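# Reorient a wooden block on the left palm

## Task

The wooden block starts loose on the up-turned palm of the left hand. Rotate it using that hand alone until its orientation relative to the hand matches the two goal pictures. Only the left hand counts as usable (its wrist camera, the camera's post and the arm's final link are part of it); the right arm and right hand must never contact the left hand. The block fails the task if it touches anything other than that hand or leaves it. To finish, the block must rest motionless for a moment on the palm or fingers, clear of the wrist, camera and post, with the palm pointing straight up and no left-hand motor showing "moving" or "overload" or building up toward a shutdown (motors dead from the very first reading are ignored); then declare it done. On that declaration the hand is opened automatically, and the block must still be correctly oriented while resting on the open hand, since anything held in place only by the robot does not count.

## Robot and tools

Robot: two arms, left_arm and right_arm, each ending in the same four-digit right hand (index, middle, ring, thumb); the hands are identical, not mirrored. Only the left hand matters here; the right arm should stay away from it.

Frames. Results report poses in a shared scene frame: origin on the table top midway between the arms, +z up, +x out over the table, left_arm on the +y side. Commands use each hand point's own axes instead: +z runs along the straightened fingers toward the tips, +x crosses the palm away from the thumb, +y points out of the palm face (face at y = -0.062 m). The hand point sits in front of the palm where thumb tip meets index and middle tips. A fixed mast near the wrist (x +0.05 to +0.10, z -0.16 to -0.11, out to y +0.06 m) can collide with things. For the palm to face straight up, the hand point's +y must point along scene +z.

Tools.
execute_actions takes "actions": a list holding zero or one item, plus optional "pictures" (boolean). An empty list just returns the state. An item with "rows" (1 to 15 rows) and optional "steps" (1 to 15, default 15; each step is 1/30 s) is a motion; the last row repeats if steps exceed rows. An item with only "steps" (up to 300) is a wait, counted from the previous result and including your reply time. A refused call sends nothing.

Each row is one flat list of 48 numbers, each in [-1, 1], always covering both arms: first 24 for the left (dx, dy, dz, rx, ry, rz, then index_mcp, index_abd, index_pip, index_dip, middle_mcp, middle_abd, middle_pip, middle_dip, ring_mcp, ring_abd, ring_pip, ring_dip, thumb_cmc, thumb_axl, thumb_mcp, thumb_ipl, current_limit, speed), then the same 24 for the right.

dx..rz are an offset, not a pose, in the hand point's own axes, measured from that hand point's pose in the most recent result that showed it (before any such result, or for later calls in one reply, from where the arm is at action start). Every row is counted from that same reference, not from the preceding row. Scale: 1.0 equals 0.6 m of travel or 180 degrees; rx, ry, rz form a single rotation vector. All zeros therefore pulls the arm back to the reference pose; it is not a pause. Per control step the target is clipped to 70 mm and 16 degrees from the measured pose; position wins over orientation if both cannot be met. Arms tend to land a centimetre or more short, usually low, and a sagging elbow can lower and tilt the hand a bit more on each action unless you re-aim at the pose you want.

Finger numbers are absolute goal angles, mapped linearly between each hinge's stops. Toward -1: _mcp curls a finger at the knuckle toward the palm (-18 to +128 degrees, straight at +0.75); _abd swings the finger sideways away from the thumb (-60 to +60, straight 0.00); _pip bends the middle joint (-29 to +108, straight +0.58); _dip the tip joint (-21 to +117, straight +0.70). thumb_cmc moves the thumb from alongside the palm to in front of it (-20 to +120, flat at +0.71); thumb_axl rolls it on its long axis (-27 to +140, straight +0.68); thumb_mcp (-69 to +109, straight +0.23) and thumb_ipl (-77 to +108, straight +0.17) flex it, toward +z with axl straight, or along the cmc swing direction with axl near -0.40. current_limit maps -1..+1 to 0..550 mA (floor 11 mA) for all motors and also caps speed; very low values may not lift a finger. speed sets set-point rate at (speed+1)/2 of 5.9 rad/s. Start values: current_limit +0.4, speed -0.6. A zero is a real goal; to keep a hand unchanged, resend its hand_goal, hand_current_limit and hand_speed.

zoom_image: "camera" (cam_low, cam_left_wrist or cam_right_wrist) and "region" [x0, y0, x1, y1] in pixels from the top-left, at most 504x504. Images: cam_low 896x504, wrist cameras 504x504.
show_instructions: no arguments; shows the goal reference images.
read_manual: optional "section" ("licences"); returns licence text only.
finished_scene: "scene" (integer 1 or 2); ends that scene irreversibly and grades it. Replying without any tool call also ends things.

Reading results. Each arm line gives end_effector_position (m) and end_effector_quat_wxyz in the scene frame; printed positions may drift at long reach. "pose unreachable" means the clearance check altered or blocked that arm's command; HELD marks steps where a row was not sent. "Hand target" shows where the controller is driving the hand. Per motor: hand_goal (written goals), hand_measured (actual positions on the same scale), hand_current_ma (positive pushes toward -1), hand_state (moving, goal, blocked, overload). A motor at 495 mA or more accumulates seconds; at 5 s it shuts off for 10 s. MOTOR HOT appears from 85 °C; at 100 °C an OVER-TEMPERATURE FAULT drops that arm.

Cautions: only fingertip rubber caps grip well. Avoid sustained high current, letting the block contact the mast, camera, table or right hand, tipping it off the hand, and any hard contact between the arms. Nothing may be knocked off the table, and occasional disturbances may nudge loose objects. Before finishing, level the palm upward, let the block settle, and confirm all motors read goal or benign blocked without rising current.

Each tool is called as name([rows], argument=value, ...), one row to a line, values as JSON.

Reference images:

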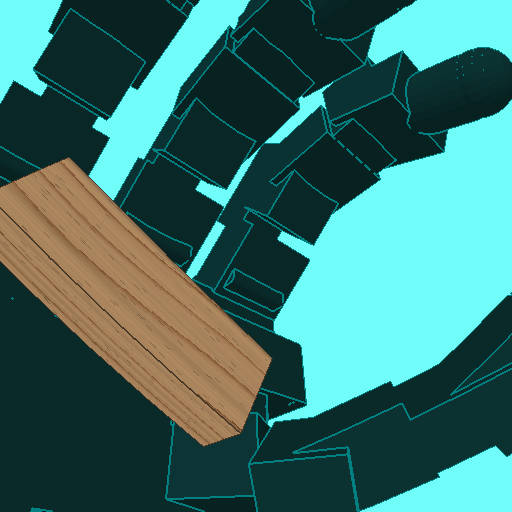

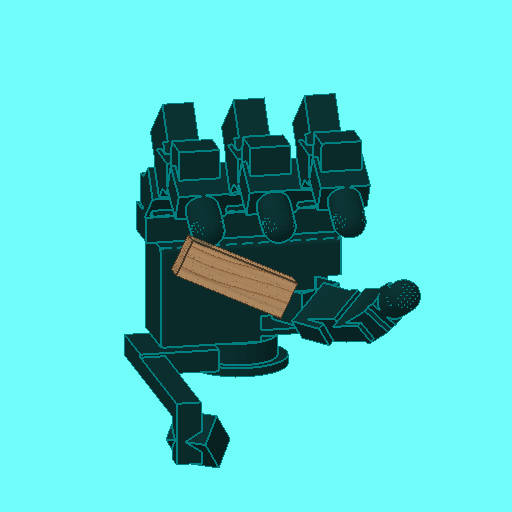

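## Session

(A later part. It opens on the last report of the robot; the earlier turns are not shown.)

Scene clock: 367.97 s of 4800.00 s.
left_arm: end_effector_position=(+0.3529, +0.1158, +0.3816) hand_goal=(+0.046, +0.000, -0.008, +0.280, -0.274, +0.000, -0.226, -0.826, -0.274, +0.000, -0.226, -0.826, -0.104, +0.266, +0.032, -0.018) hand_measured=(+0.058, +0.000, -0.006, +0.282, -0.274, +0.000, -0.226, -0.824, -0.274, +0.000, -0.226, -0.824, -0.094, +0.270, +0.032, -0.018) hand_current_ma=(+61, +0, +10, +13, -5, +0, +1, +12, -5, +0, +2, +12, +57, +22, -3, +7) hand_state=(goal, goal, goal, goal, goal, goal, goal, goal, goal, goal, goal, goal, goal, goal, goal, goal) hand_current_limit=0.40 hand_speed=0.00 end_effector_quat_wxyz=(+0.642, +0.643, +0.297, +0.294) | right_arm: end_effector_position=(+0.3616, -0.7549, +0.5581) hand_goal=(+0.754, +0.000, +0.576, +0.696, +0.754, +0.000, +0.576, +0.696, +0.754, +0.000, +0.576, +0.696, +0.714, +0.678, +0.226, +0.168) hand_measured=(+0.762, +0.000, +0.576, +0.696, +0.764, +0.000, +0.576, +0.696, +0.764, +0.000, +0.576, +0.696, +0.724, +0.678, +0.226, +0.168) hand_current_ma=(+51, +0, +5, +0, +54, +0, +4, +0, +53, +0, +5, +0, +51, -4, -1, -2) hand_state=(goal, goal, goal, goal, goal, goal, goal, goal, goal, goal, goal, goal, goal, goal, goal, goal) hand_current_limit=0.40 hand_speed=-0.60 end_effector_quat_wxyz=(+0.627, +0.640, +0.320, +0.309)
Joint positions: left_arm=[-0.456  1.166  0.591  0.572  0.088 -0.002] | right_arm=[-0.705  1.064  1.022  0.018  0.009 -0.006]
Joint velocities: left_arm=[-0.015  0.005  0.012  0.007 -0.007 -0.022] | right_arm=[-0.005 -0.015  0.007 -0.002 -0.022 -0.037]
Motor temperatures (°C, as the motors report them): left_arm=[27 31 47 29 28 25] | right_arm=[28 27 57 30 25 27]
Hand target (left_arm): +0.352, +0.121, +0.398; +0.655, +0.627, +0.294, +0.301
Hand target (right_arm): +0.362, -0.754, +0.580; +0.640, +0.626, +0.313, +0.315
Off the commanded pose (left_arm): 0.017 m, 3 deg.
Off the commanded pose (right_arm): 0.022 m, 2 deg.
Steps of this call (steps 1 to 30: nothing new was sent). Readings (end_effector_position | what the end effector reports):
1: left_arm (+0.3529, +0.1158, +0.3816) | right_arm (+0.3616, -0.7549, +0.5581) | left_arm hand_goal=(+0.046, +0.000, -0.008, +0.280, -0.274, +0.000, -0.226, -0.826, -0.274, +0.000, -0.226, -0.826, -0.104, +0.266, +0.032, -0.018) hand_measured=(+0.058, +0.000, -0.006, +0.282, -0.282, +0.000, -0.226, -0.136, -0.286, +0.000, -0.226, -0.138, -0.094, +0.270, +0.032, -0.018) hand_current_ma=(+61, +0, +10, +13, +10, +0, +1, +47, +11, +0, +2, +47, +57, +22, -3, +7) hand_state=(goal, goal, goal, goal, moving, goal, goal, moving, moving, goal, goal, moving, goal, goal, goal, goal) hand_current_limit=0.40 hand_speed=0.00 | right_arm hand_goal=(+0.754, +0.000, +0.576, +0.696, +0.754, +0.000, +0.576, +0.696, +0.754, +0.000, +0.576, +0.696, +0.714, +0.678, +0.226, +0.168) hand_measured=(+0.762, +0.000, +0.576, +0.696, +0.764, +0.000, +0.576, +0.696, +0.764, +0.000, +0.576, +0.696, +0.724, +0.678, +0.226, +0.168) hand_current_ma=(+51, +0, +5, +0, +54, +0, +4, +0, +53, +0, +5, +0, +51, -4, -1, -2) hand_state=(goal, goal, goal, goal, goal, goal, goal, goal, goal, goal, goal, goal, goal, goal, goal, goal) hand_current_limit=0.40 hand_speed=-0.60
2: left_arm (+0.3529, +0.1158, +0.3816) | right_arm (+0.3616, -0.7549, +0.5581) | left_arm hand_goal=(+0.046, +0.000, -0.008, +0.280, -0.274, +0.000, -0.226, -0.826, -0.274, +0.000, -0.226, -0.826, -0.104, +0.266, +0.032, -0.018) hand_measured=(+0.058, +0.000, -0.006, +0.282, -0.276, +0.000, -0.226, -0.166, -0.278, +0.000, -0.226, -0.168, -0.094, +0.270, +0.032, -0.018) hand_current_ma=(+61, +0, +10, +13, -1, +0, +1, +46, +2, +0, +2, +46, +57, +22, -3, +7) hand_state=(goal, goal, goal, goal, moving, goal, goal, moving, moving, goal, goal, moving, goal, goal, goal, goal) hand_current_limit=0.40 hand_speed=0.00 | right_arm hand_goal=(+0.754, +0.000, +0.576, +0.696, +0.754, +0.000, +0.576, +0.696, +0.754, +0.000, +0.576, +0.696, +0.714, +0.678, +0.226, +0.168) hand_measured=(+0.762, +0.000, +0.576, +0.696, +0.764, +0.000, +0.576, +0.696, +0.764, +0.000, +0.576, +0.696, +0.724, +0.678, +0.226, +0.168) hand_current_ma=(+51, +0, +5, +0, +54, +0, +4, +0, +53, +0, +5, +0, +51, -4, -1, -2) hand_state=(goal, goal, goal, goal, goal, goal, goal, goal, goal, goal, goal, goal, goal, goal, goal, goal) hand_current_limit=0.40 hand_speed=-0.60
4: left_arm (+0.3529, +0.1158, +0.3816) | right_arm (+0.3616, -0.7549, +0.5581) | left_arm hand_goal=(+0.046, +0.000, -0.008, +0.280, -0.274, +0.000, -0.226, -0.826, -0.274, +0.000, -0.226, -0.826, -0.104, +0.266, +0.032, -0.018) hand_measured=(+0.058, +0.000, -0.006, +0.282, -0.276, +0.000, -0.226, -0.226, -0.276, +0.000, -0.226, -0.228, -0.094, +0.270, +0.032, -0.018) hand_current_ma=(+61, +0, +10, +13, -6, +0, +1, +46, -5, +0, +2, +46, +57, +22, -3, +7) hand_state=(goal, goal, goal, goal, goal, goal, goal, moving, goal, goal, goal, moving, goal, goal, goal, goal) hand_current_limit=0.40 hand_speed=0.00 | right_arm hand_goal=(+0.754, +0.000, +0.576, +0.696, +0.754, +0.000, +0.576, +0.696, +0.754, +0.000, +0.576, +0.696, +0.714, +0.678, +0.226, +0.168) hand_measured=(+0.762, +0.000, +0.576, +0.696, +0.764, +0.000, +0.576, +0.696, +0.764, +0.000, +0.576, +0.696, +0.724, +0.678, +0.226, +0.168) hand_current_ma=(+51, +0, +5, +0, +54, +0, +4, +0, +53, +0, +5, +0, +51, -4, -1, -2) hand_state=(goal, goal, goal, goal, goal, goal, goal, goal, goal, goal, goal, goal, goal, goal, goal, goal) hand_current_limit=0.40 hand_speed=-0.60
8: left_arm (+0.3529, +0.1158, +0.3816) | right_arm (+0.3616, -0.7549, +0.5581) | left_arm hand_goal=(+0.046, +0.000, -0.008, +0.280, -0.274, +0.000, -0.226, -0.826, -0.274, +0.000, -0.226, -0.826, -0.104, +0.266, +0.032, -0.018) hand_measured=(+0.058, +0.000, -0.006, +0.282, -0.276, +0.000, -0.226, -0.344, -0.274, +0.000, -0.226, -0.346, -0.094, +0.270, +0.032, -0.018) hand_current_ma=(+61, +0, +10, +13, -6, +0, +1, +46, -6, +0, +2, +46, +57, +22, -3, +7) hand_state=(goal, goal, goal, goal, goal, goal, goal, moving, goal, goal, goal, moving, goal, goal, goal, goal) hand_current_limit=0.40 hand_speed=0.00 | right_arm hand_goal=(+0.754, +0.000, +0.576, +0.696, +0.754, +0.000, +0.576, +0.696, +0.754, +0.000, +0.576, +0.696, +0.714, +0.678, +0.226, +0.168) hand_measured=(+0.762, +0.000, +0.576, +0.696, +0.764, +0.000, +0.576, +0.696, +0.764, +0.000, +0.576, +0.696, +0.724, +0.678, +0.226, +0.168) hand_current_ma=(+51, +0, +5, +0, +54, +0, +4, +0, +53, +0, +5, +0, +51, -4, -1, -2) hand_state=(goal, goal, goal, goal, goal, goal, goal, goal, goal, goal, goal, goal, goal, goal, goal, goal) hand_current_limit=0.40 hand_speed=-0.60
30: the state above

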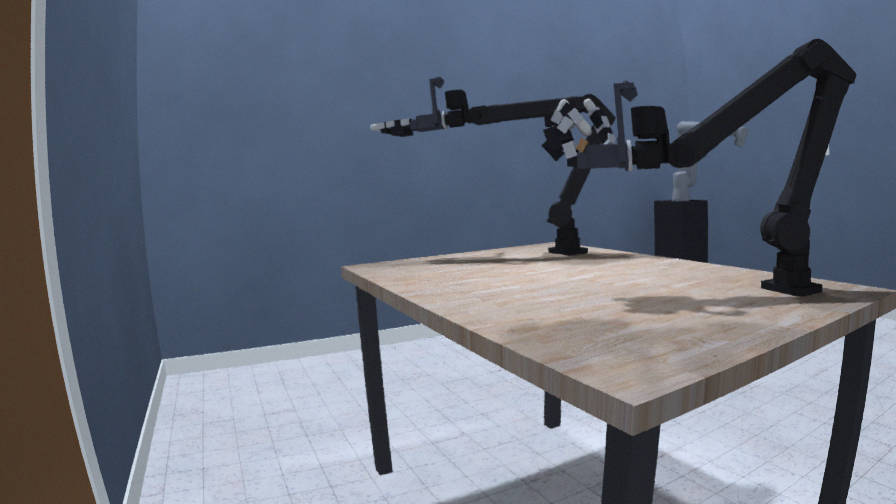

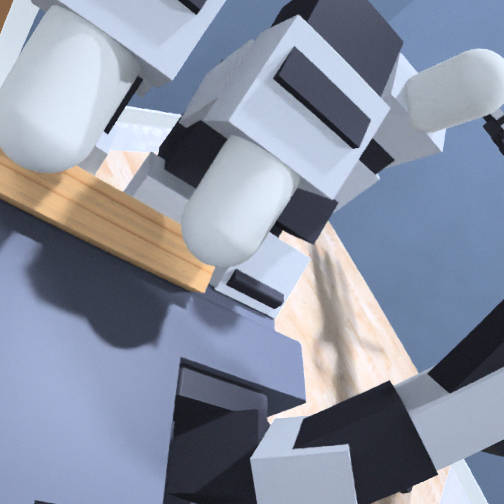

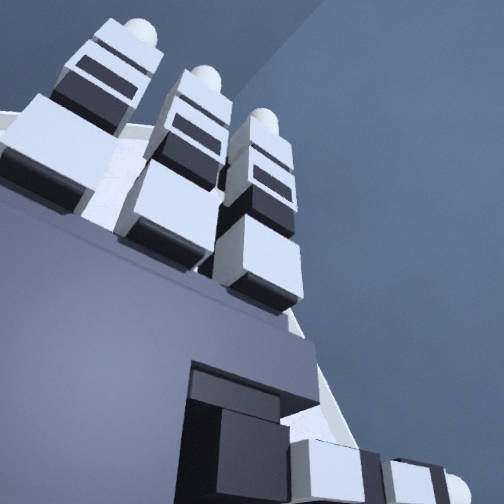

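execute_actions([
  {"rows": [
[0.0057, 0.0285, -0.006, -0.0146, 0.003, -0.0017, 0.046, 0.0, -0.008, 0.28, 0.0, 0.0, -0.226, -1.0, 0.0, 0.0, -0.226, -1.0, -0.104, 0.266, 0.032, -0.018, 0.4, 0.0, 0.0, 0.0367, 0.0, -0.0135, 0.0, 0.0, 0.754, 0.0, 0.576, 0.696, 0.754, 0.0, 0.576, 0.696, 0.754, 0.0, 0.576, 0.696, 0.714, 0.678, 0.226, 0.168, 0.4, -0.6],
[0.0057, 0.0285, -0.006, -0.0146, 0.003, -0.0017, 0.046, 0.0, -0.008, 0.28, 0.0, 0.0, -0.226, -1.0, 0.0, 0.0, -0.226, -1.0, -0.104, 0.266, 0.032, -0.018, 0.4, 0.0, 0.0, 0.0367, 0.0, -0.0135, 0.0, 0.0, 0.754, 0.0, 0.576, 0.696, 0.754, 0.0, 0.576, 0.696, 0.754, 0.0, 0.576, 0.696, 0.714, 0.678, 0.226, 0.168, 0.4, -0.6],
[0.0057, 0.0285, -0.006, -0.0146, 0.003, -0.0017, 0.046, 0.0, -0.008, 0.28, 0.0, 0.0, -0.226, -1.0, 0.0, 0.0, -0.226, -1.0, -0.104, 0.266, 0.032, -0.018, 0.4, 0.0, 0.0, 0.0367, 0.0, -0.0135, 0.0, 0.0, 0.754, 0.0, 0.576, 0.696, 0.754, 0.0, 0.576, 0.696, 0.754, 0.0, 0.576, 0.696, 0.714, 0.678, 0.226, 0.168, 0.4, -0.6],
[0.0057, 0.0285, -0.006, -0.0146, 0.003, -0.0017, 0.046, 0.0, -0.008, 0.28, 0.0, 0.0, -0.226, -1.0, 0.0, 0.0, -0.226, -1.0, -0.104, 0.266, 0.032, -0.018, 0.4, 0.0, 0.0, 0.0367, 0.0, -0.0135, 0.0, 0.0, 0.754, 0.0, 0.576, 0.696, 0.754, 0.0, 0.576, 0.696, 0.754, 0.0, 0.576, 0.696, 0.714, 0.678, 0.226, 0.168, 0.4, -0.6],
[0.0057, 0.0285, -0.006, -0.0146, 0.003, -0.0017, 0.046, 0.0, -0.008, 0.28, 0.0, 0.0, -0.226, -1.0, 0.0, 0.0, -0.226, -1.0, -0.104, 0.266, 0.032, -0.018, 0.4, 0.0, 0.0, 0.0367, 0.0, -0.0135, 0.0, 0.0, 0.754, 0.0, 0.576, 0.696, 0.754, 0.0, 0.576, 0.696, 0.754, 0.0, 0.576, 0.696, 0.714, 0.678, 0.226, 0.168, 0.4, -0.6],
[0.0057, 0.0285, -0.006, -0.0146, 0.003, -0.0017, 0.046, 0.0, -0.008, 0.28, 0.0, 0.0, -0.226, -1.0, 0.0, 0.0, -0.226, -1.0, -0.104, 0.266, 0.032, -0.018, 0.4, 0.0, 0.0, 0.0367, 0.0, -0.0135, 0.0, 0.0, 0.754, 0.0, 0.576, 0.696, 0.754, 0.0, 0.576, 0.696, 0.754, 0.0, 0.576, 0.696, 0.714, 0.678, 0.226, 0.168, 0.4, -0.6],
[0.0057, 0.0285, -0.006, -0.0146, 0.003, -0.0017, 0.046, 0.0, -0.008, 0.28, 0.0, 0.0, -0.226, -1.0, 0.0, 0.0, -0.226, -1.0, -0.104, 0.266, 0.032, -0.018, 0.4, 0.0, 0.0, 0.0367, 0.0, -0.0135, 0.0, 0.0, 0.754, 0.0, 0.576, 0.696, 0.754, 0.0, 0.576, 0.696, 0.754, 0.0, 0.576, 0.696, 0.714, 0.678, 0.226, 0.168, 0.4, -0.6],
[0.0057, 0.0285, -0.006, -0.0146, 0.003, -0.0017, 0.046, 0.0, -0.008, 0.28, 0.0, 0.0, -0.474, -1.0, 0.0, 0.0, -0.474, -1.0, -0.104, 0.266, 0.032, -0.018, 0.4, 0.0, 0.0, 0.0367, 0.0, -0.0135, 0.0, 0.0, 0.754, 0.0, 0.576, 0.696, 0.754, 0.0, 0.576, 0.696, 0.754, 0.0, 0.576, 0.696, 0.714, 0.678, 0.226, 0.168, 0.4, -0.6]
], "steps": 15},
], pictures=false)

execute_actions([
  {"steps": 10},
])

zoom_image(camera="cam_low", region=[540, 80, 660, 180])

Scene clock: 428.47 s of 4800.00 s.
left_arm: end_effector_position=(+0.3532, +0.1161, +0.3819) hand_goal=(+0.046, +0.000, -0.008, +0.280, +0.000, +0.000, -0.474, -1.000, +0.000, +0.000, -0.474, -1.000, -0.104, +0.266, +0.032, -0.018) hand_measured=(+0.058, +0.000, -0.006, +0.282, +0.002, +0.000, -0.428, -0.998, +0.002, +0.000, -0.400, -0.998, -0.094, +0.270, +0.032, -0.018) hand_current_ma=(+61, +0, +10, +13, +14, +0, +29, +12, +13, +0, +54, +12, +57, +22, -3, +7) hand_state=(goal, goal, goal, goal, goal, goal, moving, goal, goal, goal, moving, goal, goal, goal, goal, goal) hand_current_limit=0.40 hand_speed=0.00 end_effector_quat_wxyz=(+0.642, +0.642, +0.297, +0.295) | right_arm: end_effector_position=(+0.3616, -0.7549, +0.5581) hand_goal=(+0.754, +0.000, +0.576, +0.696, +0.754, +0.000, +0.576, +0.696, +0.754, +0.000, +0.576, +0.696, +0.714, +0.678, +0.226, +0.168) hand_measured=(+0.762, +0.000, +0.576, +0.696, +0.764, +0.000, +0.576, +0.696, +0.764, +0.000, +0.576, +0.696, +0.724, +0.678, +0.226, +0.168) hand_current_ma=(+51, +0, +5, +0, +54, +0, +4, +0, +53, +0, +5, +0, +51, -4, -1, -2) hand_state=(goal, goal, goal, goal, goal, goal, goal, goal, goal, goal, goal, goal, goal, goal, goal, goal) hand_current_limit=0.40 hand_speed=-0.60 end_effector_quat_wxyz=(+0.627, +0.640, +0.320, +0.309)
Joint positions: left_arm=[-0.456  1.166  0.591  0.573  0.086 -0.002] | right_arm=[-0.705  1.064  1.022  0.018  0.009 -0.006]
Joint velocities: left_arm=[-0.015 -0.015 -0.007  0.002  0.007 -0.037] | right_arm=[-0.005  0.005 -0.007 -0.002 -0.022 -0.007]
Motor temperatures (°C, as the motors report them): left_arm=[27 32 47 29 28 25] | right_arm=[28 27 60 30 25 27]
Hand target (left_arm): +0.352, +0.121, +0.398; +0.655, +0.626, +0.295, +0.302
Hand target (right_arm): +0.362, -0.754, +0.580; +0.640, +0.626, +0.313, +0.315
Off the commanded pose (left_arm): 0.017 m, 3 deg.
Off the commanded pose (right_arm): 0.022 m, 2 deg.
Steps of this call (steps 1 to 1800: nothing new was sent; steps 1801 to 1815: all 15 steps of this action). Readings (end_effector_position | what the end effector reports):
1801: left_arm (+0.3530, +0.1159, +0.3816) | right_arm (+0.3616, -0.7549, +0.5581) | left_arm hand_goal=(+0.046, +0.000, -0.008, +0.280, +0.000, +0.000, -0.226, -1.000, +0.000, +0.000, -0.226, -1.000, -0.104, +0.266, +0.032, -0.018) hand_measured=(+0.058, +0.000, -0.006, +0.282, -0.274, +0.000, -0.226, -0.824, -0.274, +0.000, -0.226, -0.824, -0.094, +0.270, +0.032, -0.018) hand_current_ma=(+61, +0, +10, +13, -5, +0, +1, +12, -4, +0, +2, +12, +57, +22, -3, +7) hand_state=(goal, goal, goal, goal, moving, goal, goal, moving, moving, goal, goal, moving, goal, goal, goal, goal) hand_current_limit=0.40 hand_speed=0.00 | right_arm hand_goal=(+0.754, +0.000, +0.576, +0.696, +0.754, +0.000, +0.576, +0.696, +0.754, +0.000, +0.576, +0.696, +0.714, +0.678, +0.226, +0.168) hand_measured=(+0.762, +0.000, +0.576, +0.696, +0.764, +0.000, +0.576, +0.696, +0.764, +0.000, +0.576, +0.696, +0.724, +0.678, +0.226, +0.168) hand_current_ma=(+51, +0, +5, +0, +54, +0, +4, +0, +53, +0, +5, +0, +51, -4, -1, -2) hand_state=(goal, goal, goal, goal, goal, goal, goal, goal, goal, goal, goal, goal, goal, goal, goal, goal) hand_current_limit=0.40 hand_speed=-0.60
1802: left_arm (+0.3531, +0.1161, +0.3818) | right_arm (+0.3616, -0.7549, +0.5581) | left_arm hand_goal=(+0.046, +0.000, -0.008, +0.280, +0.000, +0.000, -0.226, -1.000, +0.000, +0.000, -0.226, -1.000, -0.104, +0.266, +0.032, -0.018) hand_measured=(+0.058, +0.000, -0.006, +0.282, -0.274, +0.000, -0.226, -0.824, -0.274, +0.000, -0.226, -0.824, -0.094, +0.270, +0.032, -0.018) hand_current_ma=(+61, +0, +10, +13, -147, +0, +1, +132, -142, +0, +1, +132, +57, +22, -3, +7) hand_state=(goal, goal, goal, goal, moving, goal, goal, moving, moving, goal, goal, moving, goal, goal, goal, goal) hand_current_limit=0.40 hand_speed=0.00 | right_arm hand_goal=(+0.754, +0.000, +0.576, +0.696, +0.754, +0.000, +0.576, +0.696, +0.754, +0.000, +0.576, +0.696, +0.714, +0.678, +0.226, +0.168) hand_measured=(+0.762, +0.000, +0.576, +0.696, +0.764, +0.000, +0.576, +0.696, +0.764, +0.000, +0.576, +0.696, +0.724, +0.678, +0.226, +0.168) hand_current_ma=(+51, +0, +5, +0, +54, +0, +4, +0, +53, +0, +5, +0, +51, -4, -1, -2) hand_state=(goal, goal, goal, goal, goal, goal, goal, goal, goal, goal, goal, goal, goal, goal, goal, goal) hand_current_limit=0.40 hand_speed=-0.60
1804: left_arm (+0.3532, +0.1161, +0.3819) | right_arm (+0.3616, -0.7549, +0.5581) | left_arm hand_goal=(+0.046, +0.000, -0.008, +0.280, +0.000, +0.000, -0.226, -1.000, +0.000, +0.000, -0.226, -1.000, -0.104, +0.266, +0.032, -0.018) hand_measured=(+0.058, +0.000, -0.006, +0.282, -0.214, +0.000, -0.226, -0.880, -0.216, +0.000, -0.226, -0.880, -0.094, +0.270, +0.032, -0.018) hand_current_ma=(+61, +0, +10, +13, -74, +0, +1, +94, -76, +0, +1, +94, +57, +22, -3, +7) hand_state=(goal, goal, goal, goal, moving, goal, goal, moving, moving, goal, goal, moving, goal, goal, goal, goal) hand_current_limit=0.40 hand_speed=0.00 | right_arm hand_goal=(+0.754, +0.000, +0.576, +0.696, +0.754, +0.000, +0.576, +0.696, +0.754, +0.000, +0.576, +0.696, +0.714, +0.678, +0.226, +0.168) hand_measured=(+0.762, +0.000, +0.576, +0.696, +0.764, +0.000, +0.576, +0.696, +0.764, +0.000, +0.576, +0.696, +0.724, +0.678, +0.226, +0.168) hand_current_ma=(+51, +0, +5, +0, +54, +0, +4, +0, +53, +0, +5, +0, +51, -4, -1, -2) hand_state=(goal, goal, goal, goal, goal, goal, goal, goal, goal, goal, goal, goal, goal, goal, goal, goal) hand_current_limit=0.40 hand_speed=-0.60
1808: left_arm (+0.3532, +0.1161, +0.3819) | right_arm (+0.3616, -0.7549, +0.5581) | left_arm hand_goal=(+0.046, +0.000, -0.008, +0.280, +0.000, +0.000, -0.474, -1.000, +0.000, +0.000, -0.474, -1.000, -0.104, +0.266, +0.032, -0.018) hand_measured=(+0.058, +0.000, -0.006, +0.282, -0.082, +0.000, -0.226, -0.988, -0.088, +0.000, -0.226, -0.990, -0.094, +0.270, +0.032, -0.018) hand_current_ma=(+61, +0, +10, +13, -39, +0, +1, -1, -37, +0, +1, -1, +57, +22, -3, +7) hand_state=(goal, goal, goal, goal, moving, goal, moving, moving, moving, goal, moving, moving, goal, goal, goal, goal) hand_current_limit=0.40 hand_speed=0.00 | right_arm hand_goal=(+0.754, +0.000, +0.576, +0.696, +0.754, +0.000, +0.576, +0.696, +0.754, +0.000, +0.576, +0.696, +0.714, +0.678, +0.226, +0.168) hand_measured=(+0.762, +0.000, +0.576, +0.696, +0.764, +0.000, +0.576, +0.696, +0.764, +0.000, +0.576, +0.696, +0.724, +0.678, +0.226, +0.168) hand_current_ma=(+51, +0, +5, +0, +54, +0, +4, +0, +53, +0, +5, +0, +51, -4, -1, -2) hand_state=(goal, goal, goal, goal, goal, goal, goal, goal, goal, goal, goal, goal, goal, goal, goal, goal) hand_current_limit=0.40 hand_speed=-0.60
1815: the state above

Scene clock: 428.80 s of 4800.00 s.
left_arm: end_effector_position=(+0.3532, +0.1161, +0.3819) hand_goal=(+0.046, +0.000, -0.008, +0.280, +0.000, +0.000, -0.474, -1.000, +0.000, +0.000, -0.474, -1.000, -0.104, +0.266, +0.032, -0.018) hand_measured=(+0.058, +0.000, -0.006, +0.282, +0.002, +0.000, -0.472, -0.998, +0.002, +0.000, -0.474, -0.998, -0.094, +0.270, +0.032, -0.018) hand_current_ma=(+61, +0, +10, +13, +14, +0, +6, +12, +13, +0, +6, +12, +57, +22, -3, +7) hand_state=(goal, goal, goal, goal, goal, goal, goal, goal, goal, goal, goal, goal, goal, goal, goal, goal) hand_current_limit=0.40 hand_speed=0.00 end_effector_quat_wxyz=(+0.642, +0.642, +0.297, +0.295) | right_arm: end_effector_position=(+0.3616, -0.7549, +0.5581) hand_goal=(+0.754, +0.000, +0.576, +0.696, +0.754, +0.000, +0.576, +0.696, +0.754, +0.000, +0.576, +0.696, +0.714, +0.678, +0.226, +0.168) hand_measured=(+0.762, +0.000, +0.576, +0.696, +0.764, +0.000, +0.576, +0.696, +0.764, +0.000, +0.576, +0.696, +0.724, +0.678, +0.226, +0.168) hand_current_ma=(+51, +0, +5, +0, +54, +0, +4, +0, +53, +0, +5, +0, +51, -4, -1, -2) hand_state=(goal, goal, goal, goal, goal, goal, goal, goal, goal, goal, goal, goal, goal, goal, goal, goal) hand_current_limit=0.40 hand_speed=-0.60 end_effector_quat_wxyz=(+0.627, +0.640, +0.320, +0.309)
Joint positions: left_arm=[-0.456  1.166  0.591  0.573  0.086 -0.002] | right_arm=[-0.705  1.064  1.022  0.018  0.009 -0.006]
Joint velocities: left_arm=[-0.024 -0.015 -0.012  0.002 -0.007 -0.037] | right_arm=[-0.015  0.005 -0.007 -0.027 -0.007 -0.037]
Motor temperatures (°C, as the motors report them): left_arm=[27 32 47 29 28 25] | right_arm=[28 27 60 30 25 27]
Hand target (left_arm): +0.352, +0.121, +0.398; +0.655, +0.626, +0.295, +0.302
Hand target (right_arm): +0.362, -0.754, +0.580; +0.640, +0.626, +0.313, +0.315
Off the commanded pose (left_arm): 0.017 m, 3 deg.
Off the commanded pose (right_arm): 0.022 m, 2 deg.
Steps of this call (steps 1 to 10: nothing new was sent). Readings (end_effector_position | what the end effector reports):
1: left_arm (+0.3532, +0.1161, +0.3819) | right_arm (+0.3616, -0.7549, +0.5581) | left_arm hand_goal=(+0.046, +0.000, -0.008, +0.280, +0.000, +0.000, -0.474, -1.000, +0.000, +0.000, -0.474, -1.000, -0.104, +0.266, +0.032, -0.018) hand_measured=(+0.058, +0.000, -0.006, +0.282, +0.002, +0.000, -0.456, -0.998, +0.002, +0.000, -0.430, -0.998, -0.094, +0.270, +0.032, -0.018) hand_current_ma=(+61, +0, +10, +13, +14, +0, -8, +12, +13, +0, +26, +12, +57, +22, -3, +7) hand_state=(goal, goal, goal, goal, goal, goal, moving, goal, goal, goal, moving, goal, goal, goal, goal, goal) hand_current_limit=0.40 hand_speed=0.00 | right_arm hand_goal=(+0.754, +0.000, +0.576, +0.696, +0.754, +0.000, +0.576, +0.696, +0.754, +0.000, +0.576, +0.696, +0.714, +0.678, +0.226, +0.168) hand_measured=(+0.762, +0.000, +0.576, +0.696, +0.764, +0.000, +0.576, +0.696, +0.764, +0.000, +0.576, +0.696, +0.724, +0.678, +0.226, +0.168) hand_current_ma=(+51, +0, +5, +0, +54, +0, +4, +0, +53, +0, +5, +0, +51, -4, -1, -2) hand_state=(goal, goal, goal, goal, goal, goal, goal, goal, goal, goal, goal, goal, goal, goal, goal, goal) hand_current_limit=0.40 hand_speed=-0.60
2: left_arm (+0.3532, +0.1161, +0.3819) | right_arm (+0.3616, -0.7549, +0.5581) | left_arm hand_goal=(+0.046, +0.000, -0.008, +0.280, +0.000, +0.000, -0.474, -1.000, +0.000, +0.000, -0.474, -1.000, -0.104, +0.266, +0.032, -0.018) hand_measured=(+0.058, +0.000, -0.006, +0.282, +0.002, +0.000, -0.468, -0.998, +0.002, +0.000, -0.458, -0.998, -0.094, +0.270, +0.032, -0.018) hand_current_ma=(+61, +0, +10, +13, +14, +0, -2, +12, +13, +0, -14, +12, +57, +22, -3, +7) hand_state=(goal, goal, goal, goal, goal, goal, moving, goal, goal, goal, moving, goal, goal, goal, goal, goal) hand_current_limit=0.40 hand_speed=0.00 | right_arm hand_goal=(+0.754, +0.000, +0.576, +0.696, +0.754, +0.000, +0.576, +0.696, +0.754, +0.000, +0.576, +0.696, +0.714, +0.678, +0.226, +0.168) hand_measured=(+0.762, +0.000, +0.576, +0.696, +0.764, +0.000, +0.576, +0.696, +0.764, +0.000, +0.576, +0.696, +0.724, +0.678, +0.226, +0.168) hand_current_ma=(+51, +0, +5, +0, +54, +0, +4, +0, +53, +0, +5, +0, +51, -4, -1, -2) hand_state=(goal, goal, goal, goal, goal, goal, goal, goal, goal, goal, goal, goal, goal, goal, goal, goal) hand_current_limit=0.40 hand_speed=-0.60
4: left_arm (+0.3532, +0.1161, +0.3819) | right_arm (+0.3616, -0.7549, +0.5581) | left_arm hand_goal=(+0.046, +0.000, -0.008, +0.280, +0.000, +0.000, -0.474, -1.000, +0.000, +0.000, -0.474, -1.000, -0.104, +0.266, +0.032, -0.018) hand_measured=(+0.058, +0.000, -0.006, +0.282, +0.002, +0.000, -0.472, -0.998, +0.002, +0.000, -0.472, -0.998, -0.094, +0.270, +0.032, -0.018) hand_current_ma=(+61, +0, +10, +13, +14, +0, +5, +12, +13, +0, +3, +12, +57, +22, -3, +7) hand_state=(goal, goal, goal, goal, goal, goal, moving, goal, goal, goal, moving, goal, goal, goal, goal, goal) hand_current_limit=0.40 hand_speed=0.00 | right_arm hand_goal=(+0.754, +0.000, +0.576, +0.696, +0.754, +0.000, +0.576, +0.696, +0.754, +0.000, +0.576, +0.696, +0.714, +0.678, +0.226, +0.168) hand_measured=(+0.762, +0.000, +0.576, +0.696, +0.764, +0.000, +0.576, +0.696, +0.764, +0.000, +0.576, +0.696, +0.724, +0.678, +0.226, +0.168) hand_current_ma=(+51, +0, +5, +0, +54, +0, +4, +0, +53, +0, +5, +0, +51, -4, -1, -2) hand_state=(goal, goal, goal, goal, goal, goal, goal, goal, goal, goal, goal, goal, goal, goal, goal, goal) hand_current_limit=0.40 hand_speed=-0.60
8: left_arm (+0.3532, +0.1161, +0.3819) | right_arm (+0.3616, -0.7549, +0.5581) | left_arm hand_goal=(+0.046, +0.000, -0.008, +0.280, +0.000, +0.000, -0.474, -1.000, +0.000, +0.000, -0.474, -1.000, -0.104, +0.266, +0.032, -0.018) hand_measured=(+0.058, +0.000, -0.006, +0.282, +0.002, +0.000, -0.472, -0.998, +0.002, +0.000, -0.474, -0.998, -0.094, +0.270, +0.032, -0.018) hand_current_ma=(+61, +0, +10, +13, +14, +0, +6, +12, +13, +0, +6, +12, +57, +22, -3, +7) hand_state=(goal, goal, goal, goal, goal, goal, goal, goal, goal, goal, goal, goal, goal, goal, goal, goal) hand_current_limit=0.40 hand_speed=0.00 | right_arm hand_goal=(+0.754, +0.000, +0.576, +0.696, +0.754, +0.000, +0.576, +0.696, +0.754, +0.000, +0.576, +0.696, +0.714, +0.678, +0.226, +0.168) hand_measured=(+0.762, +0.000, +0.576, +0.696, +0.764, +0.000, +0.576, +0.696, +0.764, +0.000, +0.576, +0.696, +0.724, +0.678, +0.226, +0.168) hand_current_ma=(+51, +0, +5, +0, +54, +0, +4, +0, +53, +0, +5, +0, +51, -4, -1, -2) hand_state=(goal, goal, goal, goal, goal, goal, goal, goal, goal, goal, goal, goal, goal, goal, goal, goal) hand_current_limit=0.40 hand_speed=-0.60
10: the state above

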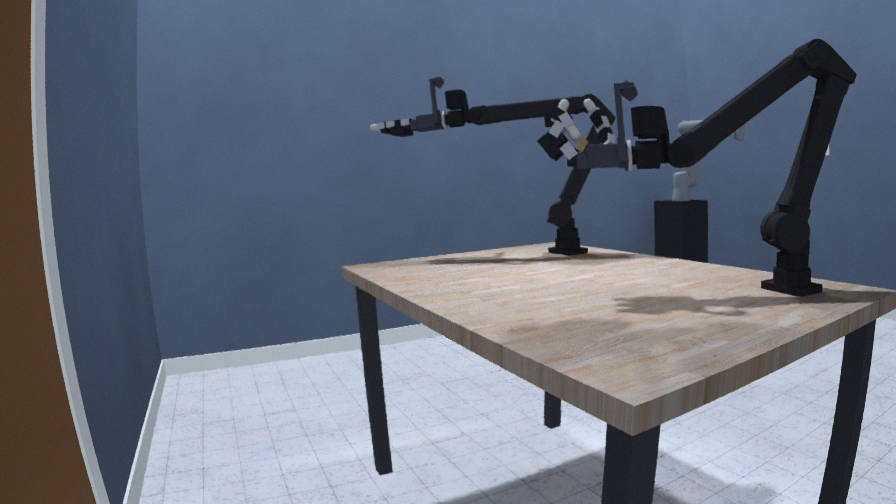

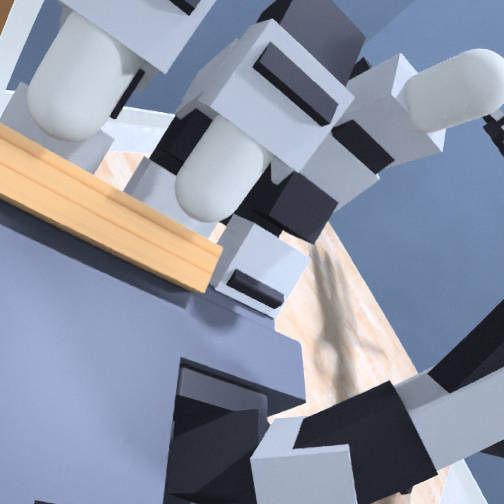

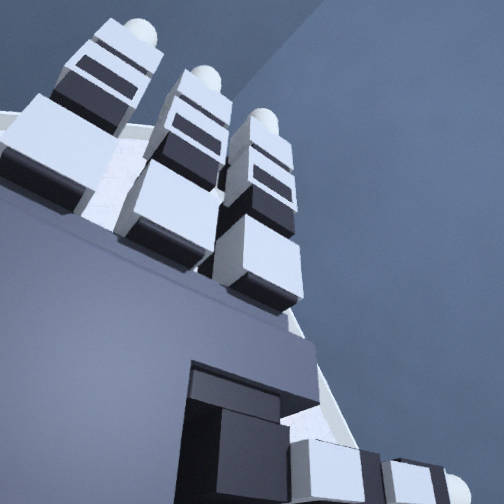

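Region (540, 80, 660, 180) of cam_low's 896x504 image, scaled by 4.200, with more detail than that image has.

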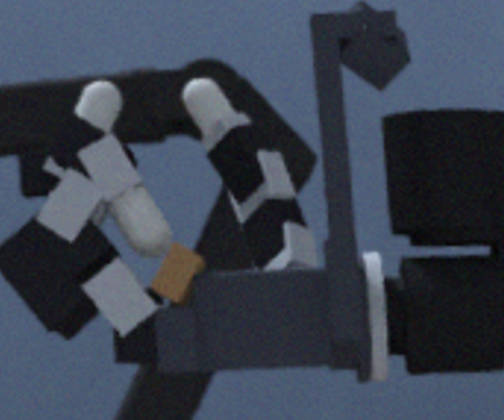

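execute_actions([
  {"rows": [
[0.0057, 0.0285, -0.006, -0.0146, 0.003, -0.0017, 0.046, 0.0, -0.008, 0.28, -0.315, 0.0, -0.474, -1.0, -0.315, 0.0, -0.474, -1.0, -0.104, 0.266, 0.032, -0.018, 0.4, 0.0, 0.0, 0.0367, 0.0, -0.0135, 0.0, 0.0, 0.754, 0.0, 0.576, 0.696, 0.754, 0.0, 0.576, 0.696, 0.754, 0.0, 0.576, 0.696, 0.714, 0.678, 0.226, 0.168, 0.4, -0.6],
[0.0057, 0.0285, -0.006, -0.0146, 0.003, -0.0017, 0.046, 0.0, -0.008, 0.28, -0.315, 0.0, -0.474, -1.0, -0.315, 0.0, -0.474, -1.0, -0.104, 0.266, 0.032, -0.018, 0.4, 0.0, 0.0, 0.0367, 0.0, -0.0135, 0.0, 0.0, 0.754, 0.0, 0.576, 0.696, 0.754, 0.0, 0.576, 0.696, 0.754, 0.0, 0.576, 0.696, 0.714, 0.678, 0.226, 0.168, 0.4, -0.6],
[0.0057, 0.0285, -0.006, -0.0146, 0.003, -0.0017, 0.046, 0.0, -0.008, 0.28, -0.315, 0.0, -0.474, -1.0, -0.315, 0.0, -0.474, -1.0, -0.104, 0.266, 0.032, -0.018, 0.4, 0.0, 0.0, 0.0367, 0.0, -0.0135, 0.0, 0.0, 0.754, 0.0, 0.576, 0.696, 0.754, 0.0, 0.576, 0.696, 0.754, 0.0, 0.576, 0.696, 0.714, 0.678, 0.226, 0.168, 0.4, -0.6],
[0.0057, 0.0285, -0.006, -0.0146, 0.003, -0.0017, 0.046, 0.0, -0.008, 0.28, -0.315, 0.0, -0.474, -1.0, -0.315, 0.0, -0.474, -1.0, -0.104, 0.266, 0.032, -0.018, 0.4, 0.0, 0.0, 0.0367, 0.0, -0.0135, 0.0, 0.0, 0.754, 0.0, 0.576, 0.696, 0.754, 0.0, 0.576, 0.696, 0.754, 0.0, 0.576, 0.696, 0.714, 0.678, 0.226, 0.168, 0.4, -0.6],
[0.0057, 0.0285, -0.006, -0.0146, 0.003, -0.0017, 0.046, 0.0, -0.008, 0.28, -0.315, 0.0, -0.226, -1.0, -0.315, 0.0, -0.226, -1.0, -0.104, 0.266, 0.032, -0.018, 0.4, 0.0, 0.0, 0.0367, 0.0, -0.0135, 0.0, 0.0, 0.754, 0.0, 0.576, 0.696, 0.754, 0.0, 0.576, 0.696, 0.754, 0.0, 0.576, 0.696, 0.714, 0.678, 0.226, 0.168, 0.4, -0.6]
], "steps": 15},
], pictures=false)

execute_actions([
  {"steps": 8},
])

zoom_image(camera="cam_low", region=[540, 80, 660, 180])

Scene clock: 451.27 s of 4800.00 s.
left_arm: end_effector_position=(+0.3534, +0.1165, +0.3821) hand_goal=(+0.046, +0.000, -0.008, +0.280, -0.314, +0.000, -0.226, -1.000, -0.314, +0.000, -0.226, -1.000, -0.104, +0.266, +0.032, -0.018) hand_measured=(+0.058, +0.000, -0.006, +0.282, -0.306, +0.000, -0.234, -0.998, -0.304, +0.000, -0.236, -0.998, -0.094, +0.270, +0.032, -0.018) hand_current_ma=(+61, +0, +10, +13, +30, +0, -29, +8, +28, +0, -23, +8, +57, +22, -3, +7) hand_state=(goal, goal, goal, goal, moving, goal, moving, goal, moving, goal, moving, goal, goal, goal, goal, goal) hand_current_limit=0.40 hand_speed=0.00 end_effector_quat_wxyz=(+0.642, +0.642, +0.298, +0.296) | right_arm: end_effector_position=(+0.3616, -0.7549, +0.5581) hand_goal=(+0.754, +0.000, +0.576, +0.696, +0.754, +0.000, +0.576, +0.696, +0.754, +0.000, +0.576, +0.696, +0.714, +0.678, +0.226, +0.168) hand_measured=(+0.762, +0.000, +0.576, +0.696, +0.764, +0.000, +0.576, +0.696, +0.764, +0.000, +0.576, +0.696, +0.724, +0.678, +0.226, +0.168) hand_current_ma=(+51, +0, +5, +0, +54, +0, +4, +0, +53, +0, +5, +0, +51, -4, -1, -2) hand_state=(goal, goal, goal, goal, goal, goal, goal, goal, goal, goal, goal, goal, goal, goal, goal, goal) hand_current_limit=0.40 hand_speed=-0.60 end_effector_quat_wxyz=(+0.627, +0.640, +0.320, +0.309)
Joint positions: left_arm=[-0.456  1.166  0.591  0.574  0.083 -0.003] | right_arm=[-0.705  1.064  1.022  0.018  0.009 -0.006]
Joint velocities: left_arm=[-0.005  0.005 -0.007  0.002 -0.007 -0.051] | right_arm=[ 0.005  0.005 -0.002 -0.012  0.022  0.007]
Motor temperatures (°C, as the motors report them): left_arm=[27 32 47 29 28 25] | right_arm=[28 27 61 30 25 27]
Hand target (left_arm): +0.353, +0.121, +0.399; +0.656, +0.625, +0.295, +0.303
Hand target (right_arm): +0.362, -0.754, +0.580; +0.640, +0.626, +0.313, +0.315
Off the commanded pose (left_arm): 0.018 m, 3 deg.
Off the commanded pose (right_arm): 0.022 m, 2 deg.
Steps of this call (steps 1 to 659: nothing new was sent; steps 660 to 674: all 15 steps of this action). Readings (end_effector_position | what the end effector reports):
660: left_arm (+0.3533, +0.1162, +0.3819) | right_arm (+0.3616, -0.7549, +0.5581) | left_arm hand_goal=(+0.046, +0.000, -0.008, +0.280, -0.314, +0.000, -0.474, -1.000, -0.314, +0.000, -0.474, -1.000, -0.104, +0.266, +0.032, -0.018) hand_measured=(+0.058, +0.000, -0.006, +0.282, +0.002, +0.000, -0.472, -0.998, +0.002, +0.000, -0.474, -0.998, -0.094, +0.270, +0.032, -0.018) hand_current_ma=(+61, +0, +10, +13, +14, +0, +6, +12, +13, +0, +6, +12, +57, +22, -3, +7) hand_state=(goal, goal, goal, goal, moving, goal, goal, goal, moving, goal, goal, goal, goal, goal, goal, goal) hand_current_limit=0.40 hand_speed=0.00 | right_arm hand_goal=(+0.754, +0.000, +0.576, +0.696, +0.754, +0.000, +0.576, +0.696, +0.754, +0.000, +0.576, +0.696, +0.714, +0.678, +0.226, +0.168) hand_measured=(+0.762, +0.000, +0.576, +0.696, +0.764, +0.000, +0.576, +0.696, +0.764, +0.000, +0.576, +0.696, +0.724, +0.678, +0.226, +0.168) hand_current_ma=(+51, +0, +5, +0, +54, +0, +4, +0, +53, +0, +5, +0, +51, -4, -1, -2) hand_state=(goal, goal, goal, goal, goal, goal, goal, goal, goal, goal, goal, goal, goal, goal, goal, goal) hand_current_limit=0.40 hand_speed=-0.60
661: left_arm (+0.3534, +0.1163, +0.3819) | right_arm (+0.3616, -0.7549, +0.5581) | left_arm hand_goal=(+0.046, +0.000, -0.008, +0.280, -0.314, +0.000, -0.474, -1.000, -0.314, +0.000, -0.474, -1.000, -0.104, +0.266, +0.032, -0.018) hand_measured=(+0.058, +0.000, -0.006, +0.282, +0.002, +0.000, -0.472, -0.998, +0.002, +0.000, -0.474, -0.998, -0.094, +0.270, +0.032, -0.018) hand_current_ma=(+61, +0, +10, +13, +167, +0, +6, +12, +163, +0, +6, +12, +57, +22, -3, +7) hand_state=(goal, goal, goal, goal, moving, goal, goal, goal, moving, goal, goal, goal, goal, goal, goal, goal) hand_current_limit=0.40 hand_speed=0.00 | right_arm hand_goal=(+0.754, +0.000, +0.576, +0.696, +0.754, +0.000, +0.576, +0.696, +0.754, +0.000, +0.576, +0.696, +0.714, +0.678, +0.226, +0.168) hand_measured=(+0.762, +0.000, +0.576, +0.696, +0.764, +0.000, +0.576, +0.696, +0.764, +0.000, +0.576, +0.696, +0.724, +0.678, +0.226, +0.168) hand_current_ma=(+51, +0, +5, +0, +54, +0, +4, +0, +53, +0, +5, +0, +51, -4, -1, -2) hand_state=(goal, goal, goal, goal, goal, goal, goal, goal, goal, goal, goal, goal, goal, goal, goal, goal) hand_current_limit=0.40 hand_speed=-0.60
663: left_arm (+0.3535, +0.1164, +0.3819) | right_arm (+0.3616, -0.7549, +0.5581) | left_arm hand_goal=(+0.046, +0.000, -0.008, +0.280, -0.314, +0.000, -0.474, -1.000, -0.314, +0.000, -0.474, -1.000, -0.104, +0.266, +0.032, -0.018) hand_measured=(+0.058, +0.000, -0.006, +0.282, -0.050, +0.000, -0.474, -0.998, -0.048, +0.000, -0.474, -0.998, -0.094, +0.270, +0.032, -0.018) hand_current_ma=(+61, +0, +10, +13, +119, +0, +5, +12, +119, +0, +5, +12, +57, +22, -3, +7) hand_state=(goal, goal, goal, goal, moving, goal, goal, goal, moving, goal, goal, goal, goal, goal, goal, goal) hand_current_limit=0.40 hand_speed=0.00 | right_arm hand_goal=(+0.754, +0.000, +0.576, +0.696, +0.754, +0.000, +0.576, +0.696, +0.754, +0.000, +0.576, +0.696, +0.714, +0.678, +0.226, +0.168) hand_measured=(+0.762, +0.000, +0.576, +0.696, +0.764, +0.000, +0.576, +0.696, +0.764, +0.000, +0.576, +0.696, +0.724, +0.678, +0.226, +0.168) hand_current_ma=(+51, +0, +5, +0, +54, +0, +4, +0, +53, +0, +5, +0, +51, -4, -1, -2) hand_state=(goal, goal, goal, goal, goal, goal, goal, goal, goal, goal, goal, goal, goal, goal, goal, goal) hand_current_limit=0.40 hand_speed=-0.60
667: left_arm (+0.3534, +0.1165, +0.3821) | right_arm (+0.3616, -0.7549, +0.5581) | left_arm hand_goal=(+0.046, +0.000, -0.008, +0.280, -0.314, +0.000, -0.226, -1.000, -0.314, +0.000, -0.226, -1.000, -0.104, +0.266, +0.032, -0.018) hand_measured=(+0.058, +0.000, -0.006, +0.282, -0.160, +0.000, -0.412, -0.998, -0.158, +0.000, -0.422, -0.998, -0.094, +0.270, +0.032, -0.018) hand_current_ma=(+61, +0, +10, +13, +95, +0, -109, +11, +99, +0, -103, +9, +57, +22, -3, +7) hand_state=(goal, goal, goal, goal, moving, goal, moving, goal, moving, goal, moving, goal, goal, goal, goal, goal) hand_current_limit=0.40 hand_speed=0.00 | right_arm hand_goal=(+0.754, +0.000, +0.576, +0.696, +0.754, +0.000, +0.576, +0.696, +0.754, +0.000, +0.576, +0.696, +0.714, +0.678, +0.226, +0.168) hand_measured=(+0.762, +0.000, +0.576, +0.696, +0.764, +0.000, +0.576, +0.696, +0.764, +0.000, +0.576, +0.696, +0.724, +0.678, +0.226, +0.168) hand_current_ma=(+51, +0, +5, +0, +54, +0, +4, +0, +53, +0, +5, +0, +51, -4, -1, -2) hand_state=(goal, goal, goal, goal, goal, goal, goal, goal, goal, goal, goal, goal, goal, goal, goal, goal) hand_current_limit=0.40 hand_speed=-0.60
674: the state above

Scene clock: 451.53 s of 4800.00 s.
left_arm: end_effector_position=(+0.3534, +0.1165, +0.3821) hand_goal=(+0.046, +0.000, -0.008, +0.280, -0.314, +0.000, -0.226, -1.000, -0.314, +0.000, -0.226, -1.000, -0.104, +0.266, +0.032, -0.018) hand_measured=(+0.058, +0.000, -0.006, +0.282, -0.308, +0.000, -0.232, -0.998, -0.308, +0.000, -0.232, -0.998, -0.094, +0.270, +0.032, -0.018) hand_current_ma=(+61, +0, +10, +13, +32, +0, -32, +8, +35, +0, -31, +8, +57, +22, -3, +7) hand_state=(goal, goal, goal, goal, goal, goal, goal, goal, goal, goal, goal, goal, goal, goal, goal, goal) hand_current_limit=0.40 hand_speed=0.00 end_effector_quat_wxyz=(+0.642, +0.642, +0.298, +0.296) | right_arm: end_effector_position=(+0.3616, -0.7549, +0.5581) hand_goal=(+0.754, +0.000, +0.576, +0.696, +0.754, +0.000, +0.576, +0.696, +0.754, +0.000, +0.576, +0.696, +0.714, +0.678, +0.226, +0.168) hand_measured=(+0.762, +0.000, +0.576, +0.696, +0.764, +0.000, +0.576, +0.696, +0.764, +0.000, +0.576, +0.696, +0.724, +0.678, +0.226, +0.168) hand_current_ma=(+51, +0, +5, +0, +54, +0, +4, +0, +53, +0, +5, +0, +51, -4, -1, -2) hand_state=(goal, goal, goal, goal, goal, goal, goal, goal, goal, goal, goal, goal, goal, goal, goal, goal) hand_current_limit=0.40 hand_speed=-0.60 end_effector_quat_wxyz=(+0.627, +0.640, +0.320, +0.309)
Joint positions: left_arm=[-0.456  1.166  0.591  0.574  0.083 -0.003] | right_arm=[-0.705  1.064  1.022  0.018  0.009 -0.006]
Joint velocities: left_arm=[-0.005 -0.005 -0.002 -0.007 -0.066  0.022] | right_arm=[ 0.005 -0.005  0.012  0.007 -0.081 -0.051]
Motor temperatures (°C, as the motors report them): left_arm=[27 32 47 29 28 25] | right_arm=[28 27 61 30 25 27]
Hand target (left_arm): +0.353, +0.121, +0.399; +0.656, +0.625, +0.295, +0.303
Hand target (right_arm): +0.362, -0.754, +0.580; +0.640, +0.626, +0.313, +0.315
Off the commanded pose (left_arm): 0.018 m, 3 deg.
Off the commanded pose (right_arm): 0.022 m, 2 deg.
Steps of this call (steps 1 to 8: nothing new was sent). Readings (end_effector_position | what the end effector reports):
1: left_arm (+0.3534, +0.1165, +0.3821) | right_arm (+0.3616, -0.7549, +0.5581) | left_arm hand_goal=(+0.046, +0.000, -0.008, +0.280, -0.314, +0.000, -0.226, -1.000, -0.314, +0.000, -0.226, -1.000, -0.104, +0.266, +0.032, -0.018) hand_measured=(+0.058, +0.000, -0.006, +0.282, -0.308, +0.000, -0.232, -0.998, -0.306, +0.000, -0.232, -0.998, -0.094, +0.270, +0.032, -0.018) hand_current_ma=(+61, +0, +10, +13, +32, +0, -31, +8, +33, +0, -29, +8, +57, +22, -3, +7) hand_state=(goal, goal, goal, goal, moving, goal, moving, goal, moving, goal, moving, goal, goal, goal, goal, goal) hand_current_limit=0.40 hand_speed=0.00 | right_arm hand_goal=(+0.754, +0.000, +0.576, +0.696, +0.754, +0.000, +0.576, +0.696, +0.754, +0.000, +0.576, +0.696, +0.714, +0.678, +0.226, +0.168) hand_measured=(+0.762, +0.000, +0.576, +0.696, +0.764, +0.000, +0.576, +0.696, +0.764, +0.000, +0.576, +0.696, +0.724, +0.678, +0.226, +0.168) hand_current_ma=(+51, +0, +5, +0, +54, +0, +4, +0, +53, +0, +5, +0, +51, -4, -1, -2) hand_state=(goal, goal, goal, goal, goal, goal, goal, goal, goal, goal, goal, goal, goal, goal, goal, goal) hand_current_limit=0.40 hand_speed=-0.60
2: left_arm (+0.3534, +0.1165, +0.3821) | right_arm (+0.3616, -0.7549, +0.5581) | left_arm hand_goal=(+0.046, +0.000, -0.008, +0.280, -0.314, +0.000, -0.226, -1.000, -0.314, +0.000, -0.226, -1.000, -0.104, +0.266, +0.032, -0.018) hand_measured=(+0.058, +0.000, -0.006, +0.282, -0.308, +0.000, -0.232, -0.998, -0.308, +0.000, -0.232, -0.998, -0.094, +0.270, +0.032, -0.018) hand_current_ma=(+61, +0, +10, +13, +32, +0, -32, +8, +34, +0, -31, +8, +57, +22, -3, +7) hand_state=(goal, goal, goal, goal, goal, goal, goal, goal, moving, goal, moving, goal, goal, goal, goal, goal) hand_current_limit=0.40 hand_speed=0.00 | right_arm hand_goal=(+0.754, +0.000, +0.576, +0.696, +0.754, +0.000, +0.576, +0.696, +0.754, +0.000, +0.576, +0.696, +0.714, +0.678, +0.226, +0.168) hand_measured=(+0.762, +0.000, +0.576, +0.696, +0.764, +0.000, +0.576, +0.696, +0.764, +0.000, +0.576, +0.696, +0.724, +0.678, +0.226, +0.168) hand_current_ma=(+51, +0, +5, +0, +54, +0, +4, +0, +53, +0, +5, +0, +51, -4, -1, -2) hand_state=(goal, goal, goal, goal, goal, goal, goal, goal, goal, goal, goal, goal, goal, goal, goal, goal) hand_current_limit=0.40 hand_speed=-0.60
4: left_arm (+0.3534, +0.1165, +0.3821) | right_arm (+0.3616, -0.7549, +0.5581) | left_arm hand_goal=(+0.046, +0.000, -0.008, +0.280, -0.314, +0.000, -0.226, -1.000, -0.314, +0.000, -0.226, -1.000, -0.104, +0.266, +0.032, -0.018) hand_measured=(+0.058, +0.000, -0.006, +0.282, -0.308, +0.000, -0.232, -0.998, -0.308, +0.000, -0.232, -0.998, -0.094, +0.270, +0.032, -0.018) hand_current_ma=(+61, +0, +10, +13, +32, +0, -32, +8, +35, +0, -31, +8, +57, +22, -3, +7) hand_state=(goal, goal, goal, goal, goal, goal, goal, goal, goal, goal, goal, goal, goal, goal, goal, goal) hand_current_limit=0.40 hand_speed=0.00 | right_arm hand_goal=(+0.754, +0.000, +0.576, +0.696, +0.754, +0.000, +0.576, +0.696, +0.754, +0.000, +0.576, +0.696, +0.714, +0.678, +0.226, +0.168) hand_measured=(+0.762, +0.000, +0.576, +0.696, +0.764, +0.000, +0.576, +0.696, +0.764, +0.000, +0.576, +0.696, +0.724, +0.678, +0.226, +0.168) hand_current_ma=(+51, +0, +5, +0, +54, +0, +4, +0, +53, +0, +5, +0, +51, -4, -1, -2) hand_state=(goal, goal, goal, goal, goal, goal, goal, goal, goal, goal, goal, goal, goal, goal, goal, goal) hand_current_limit=0.40 hand_speed=-0.60
8: the state above

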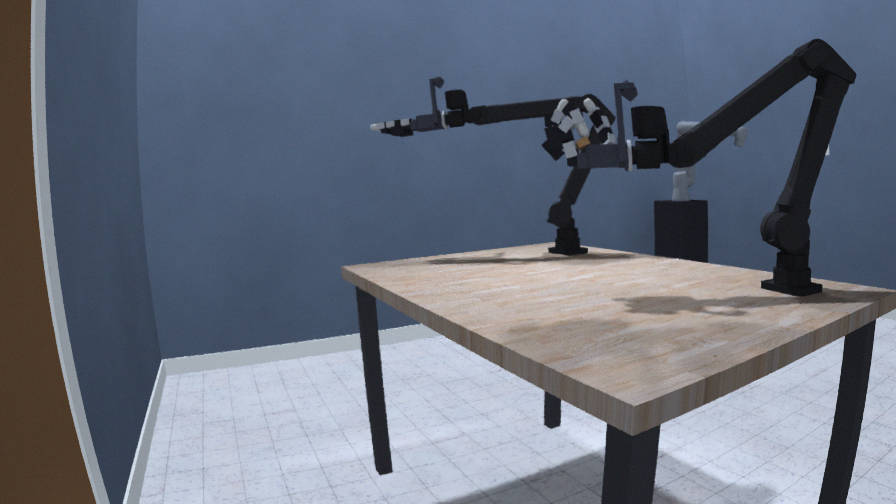

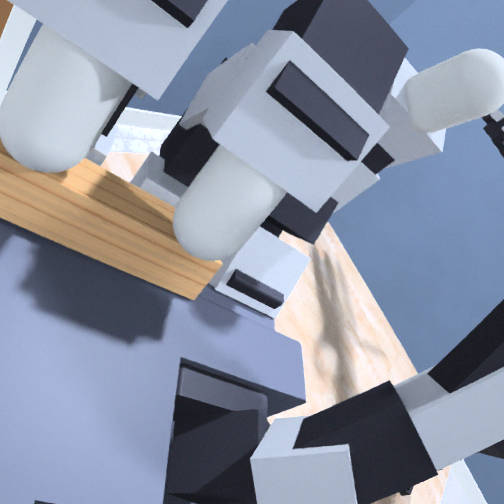

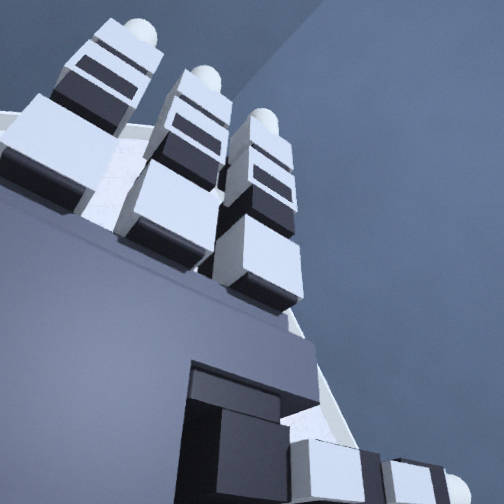

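Region (540, 80, 660, 180) of cam_low's 896x504 image, scaled by 4.200, with more detail than that image has.

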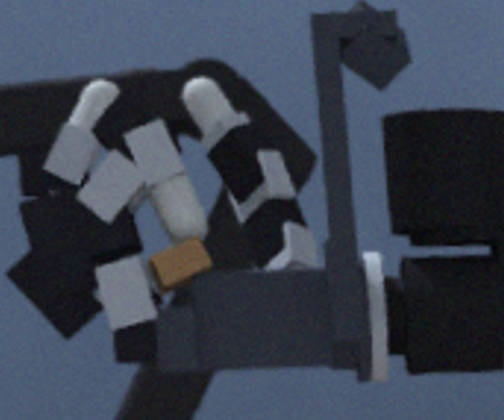

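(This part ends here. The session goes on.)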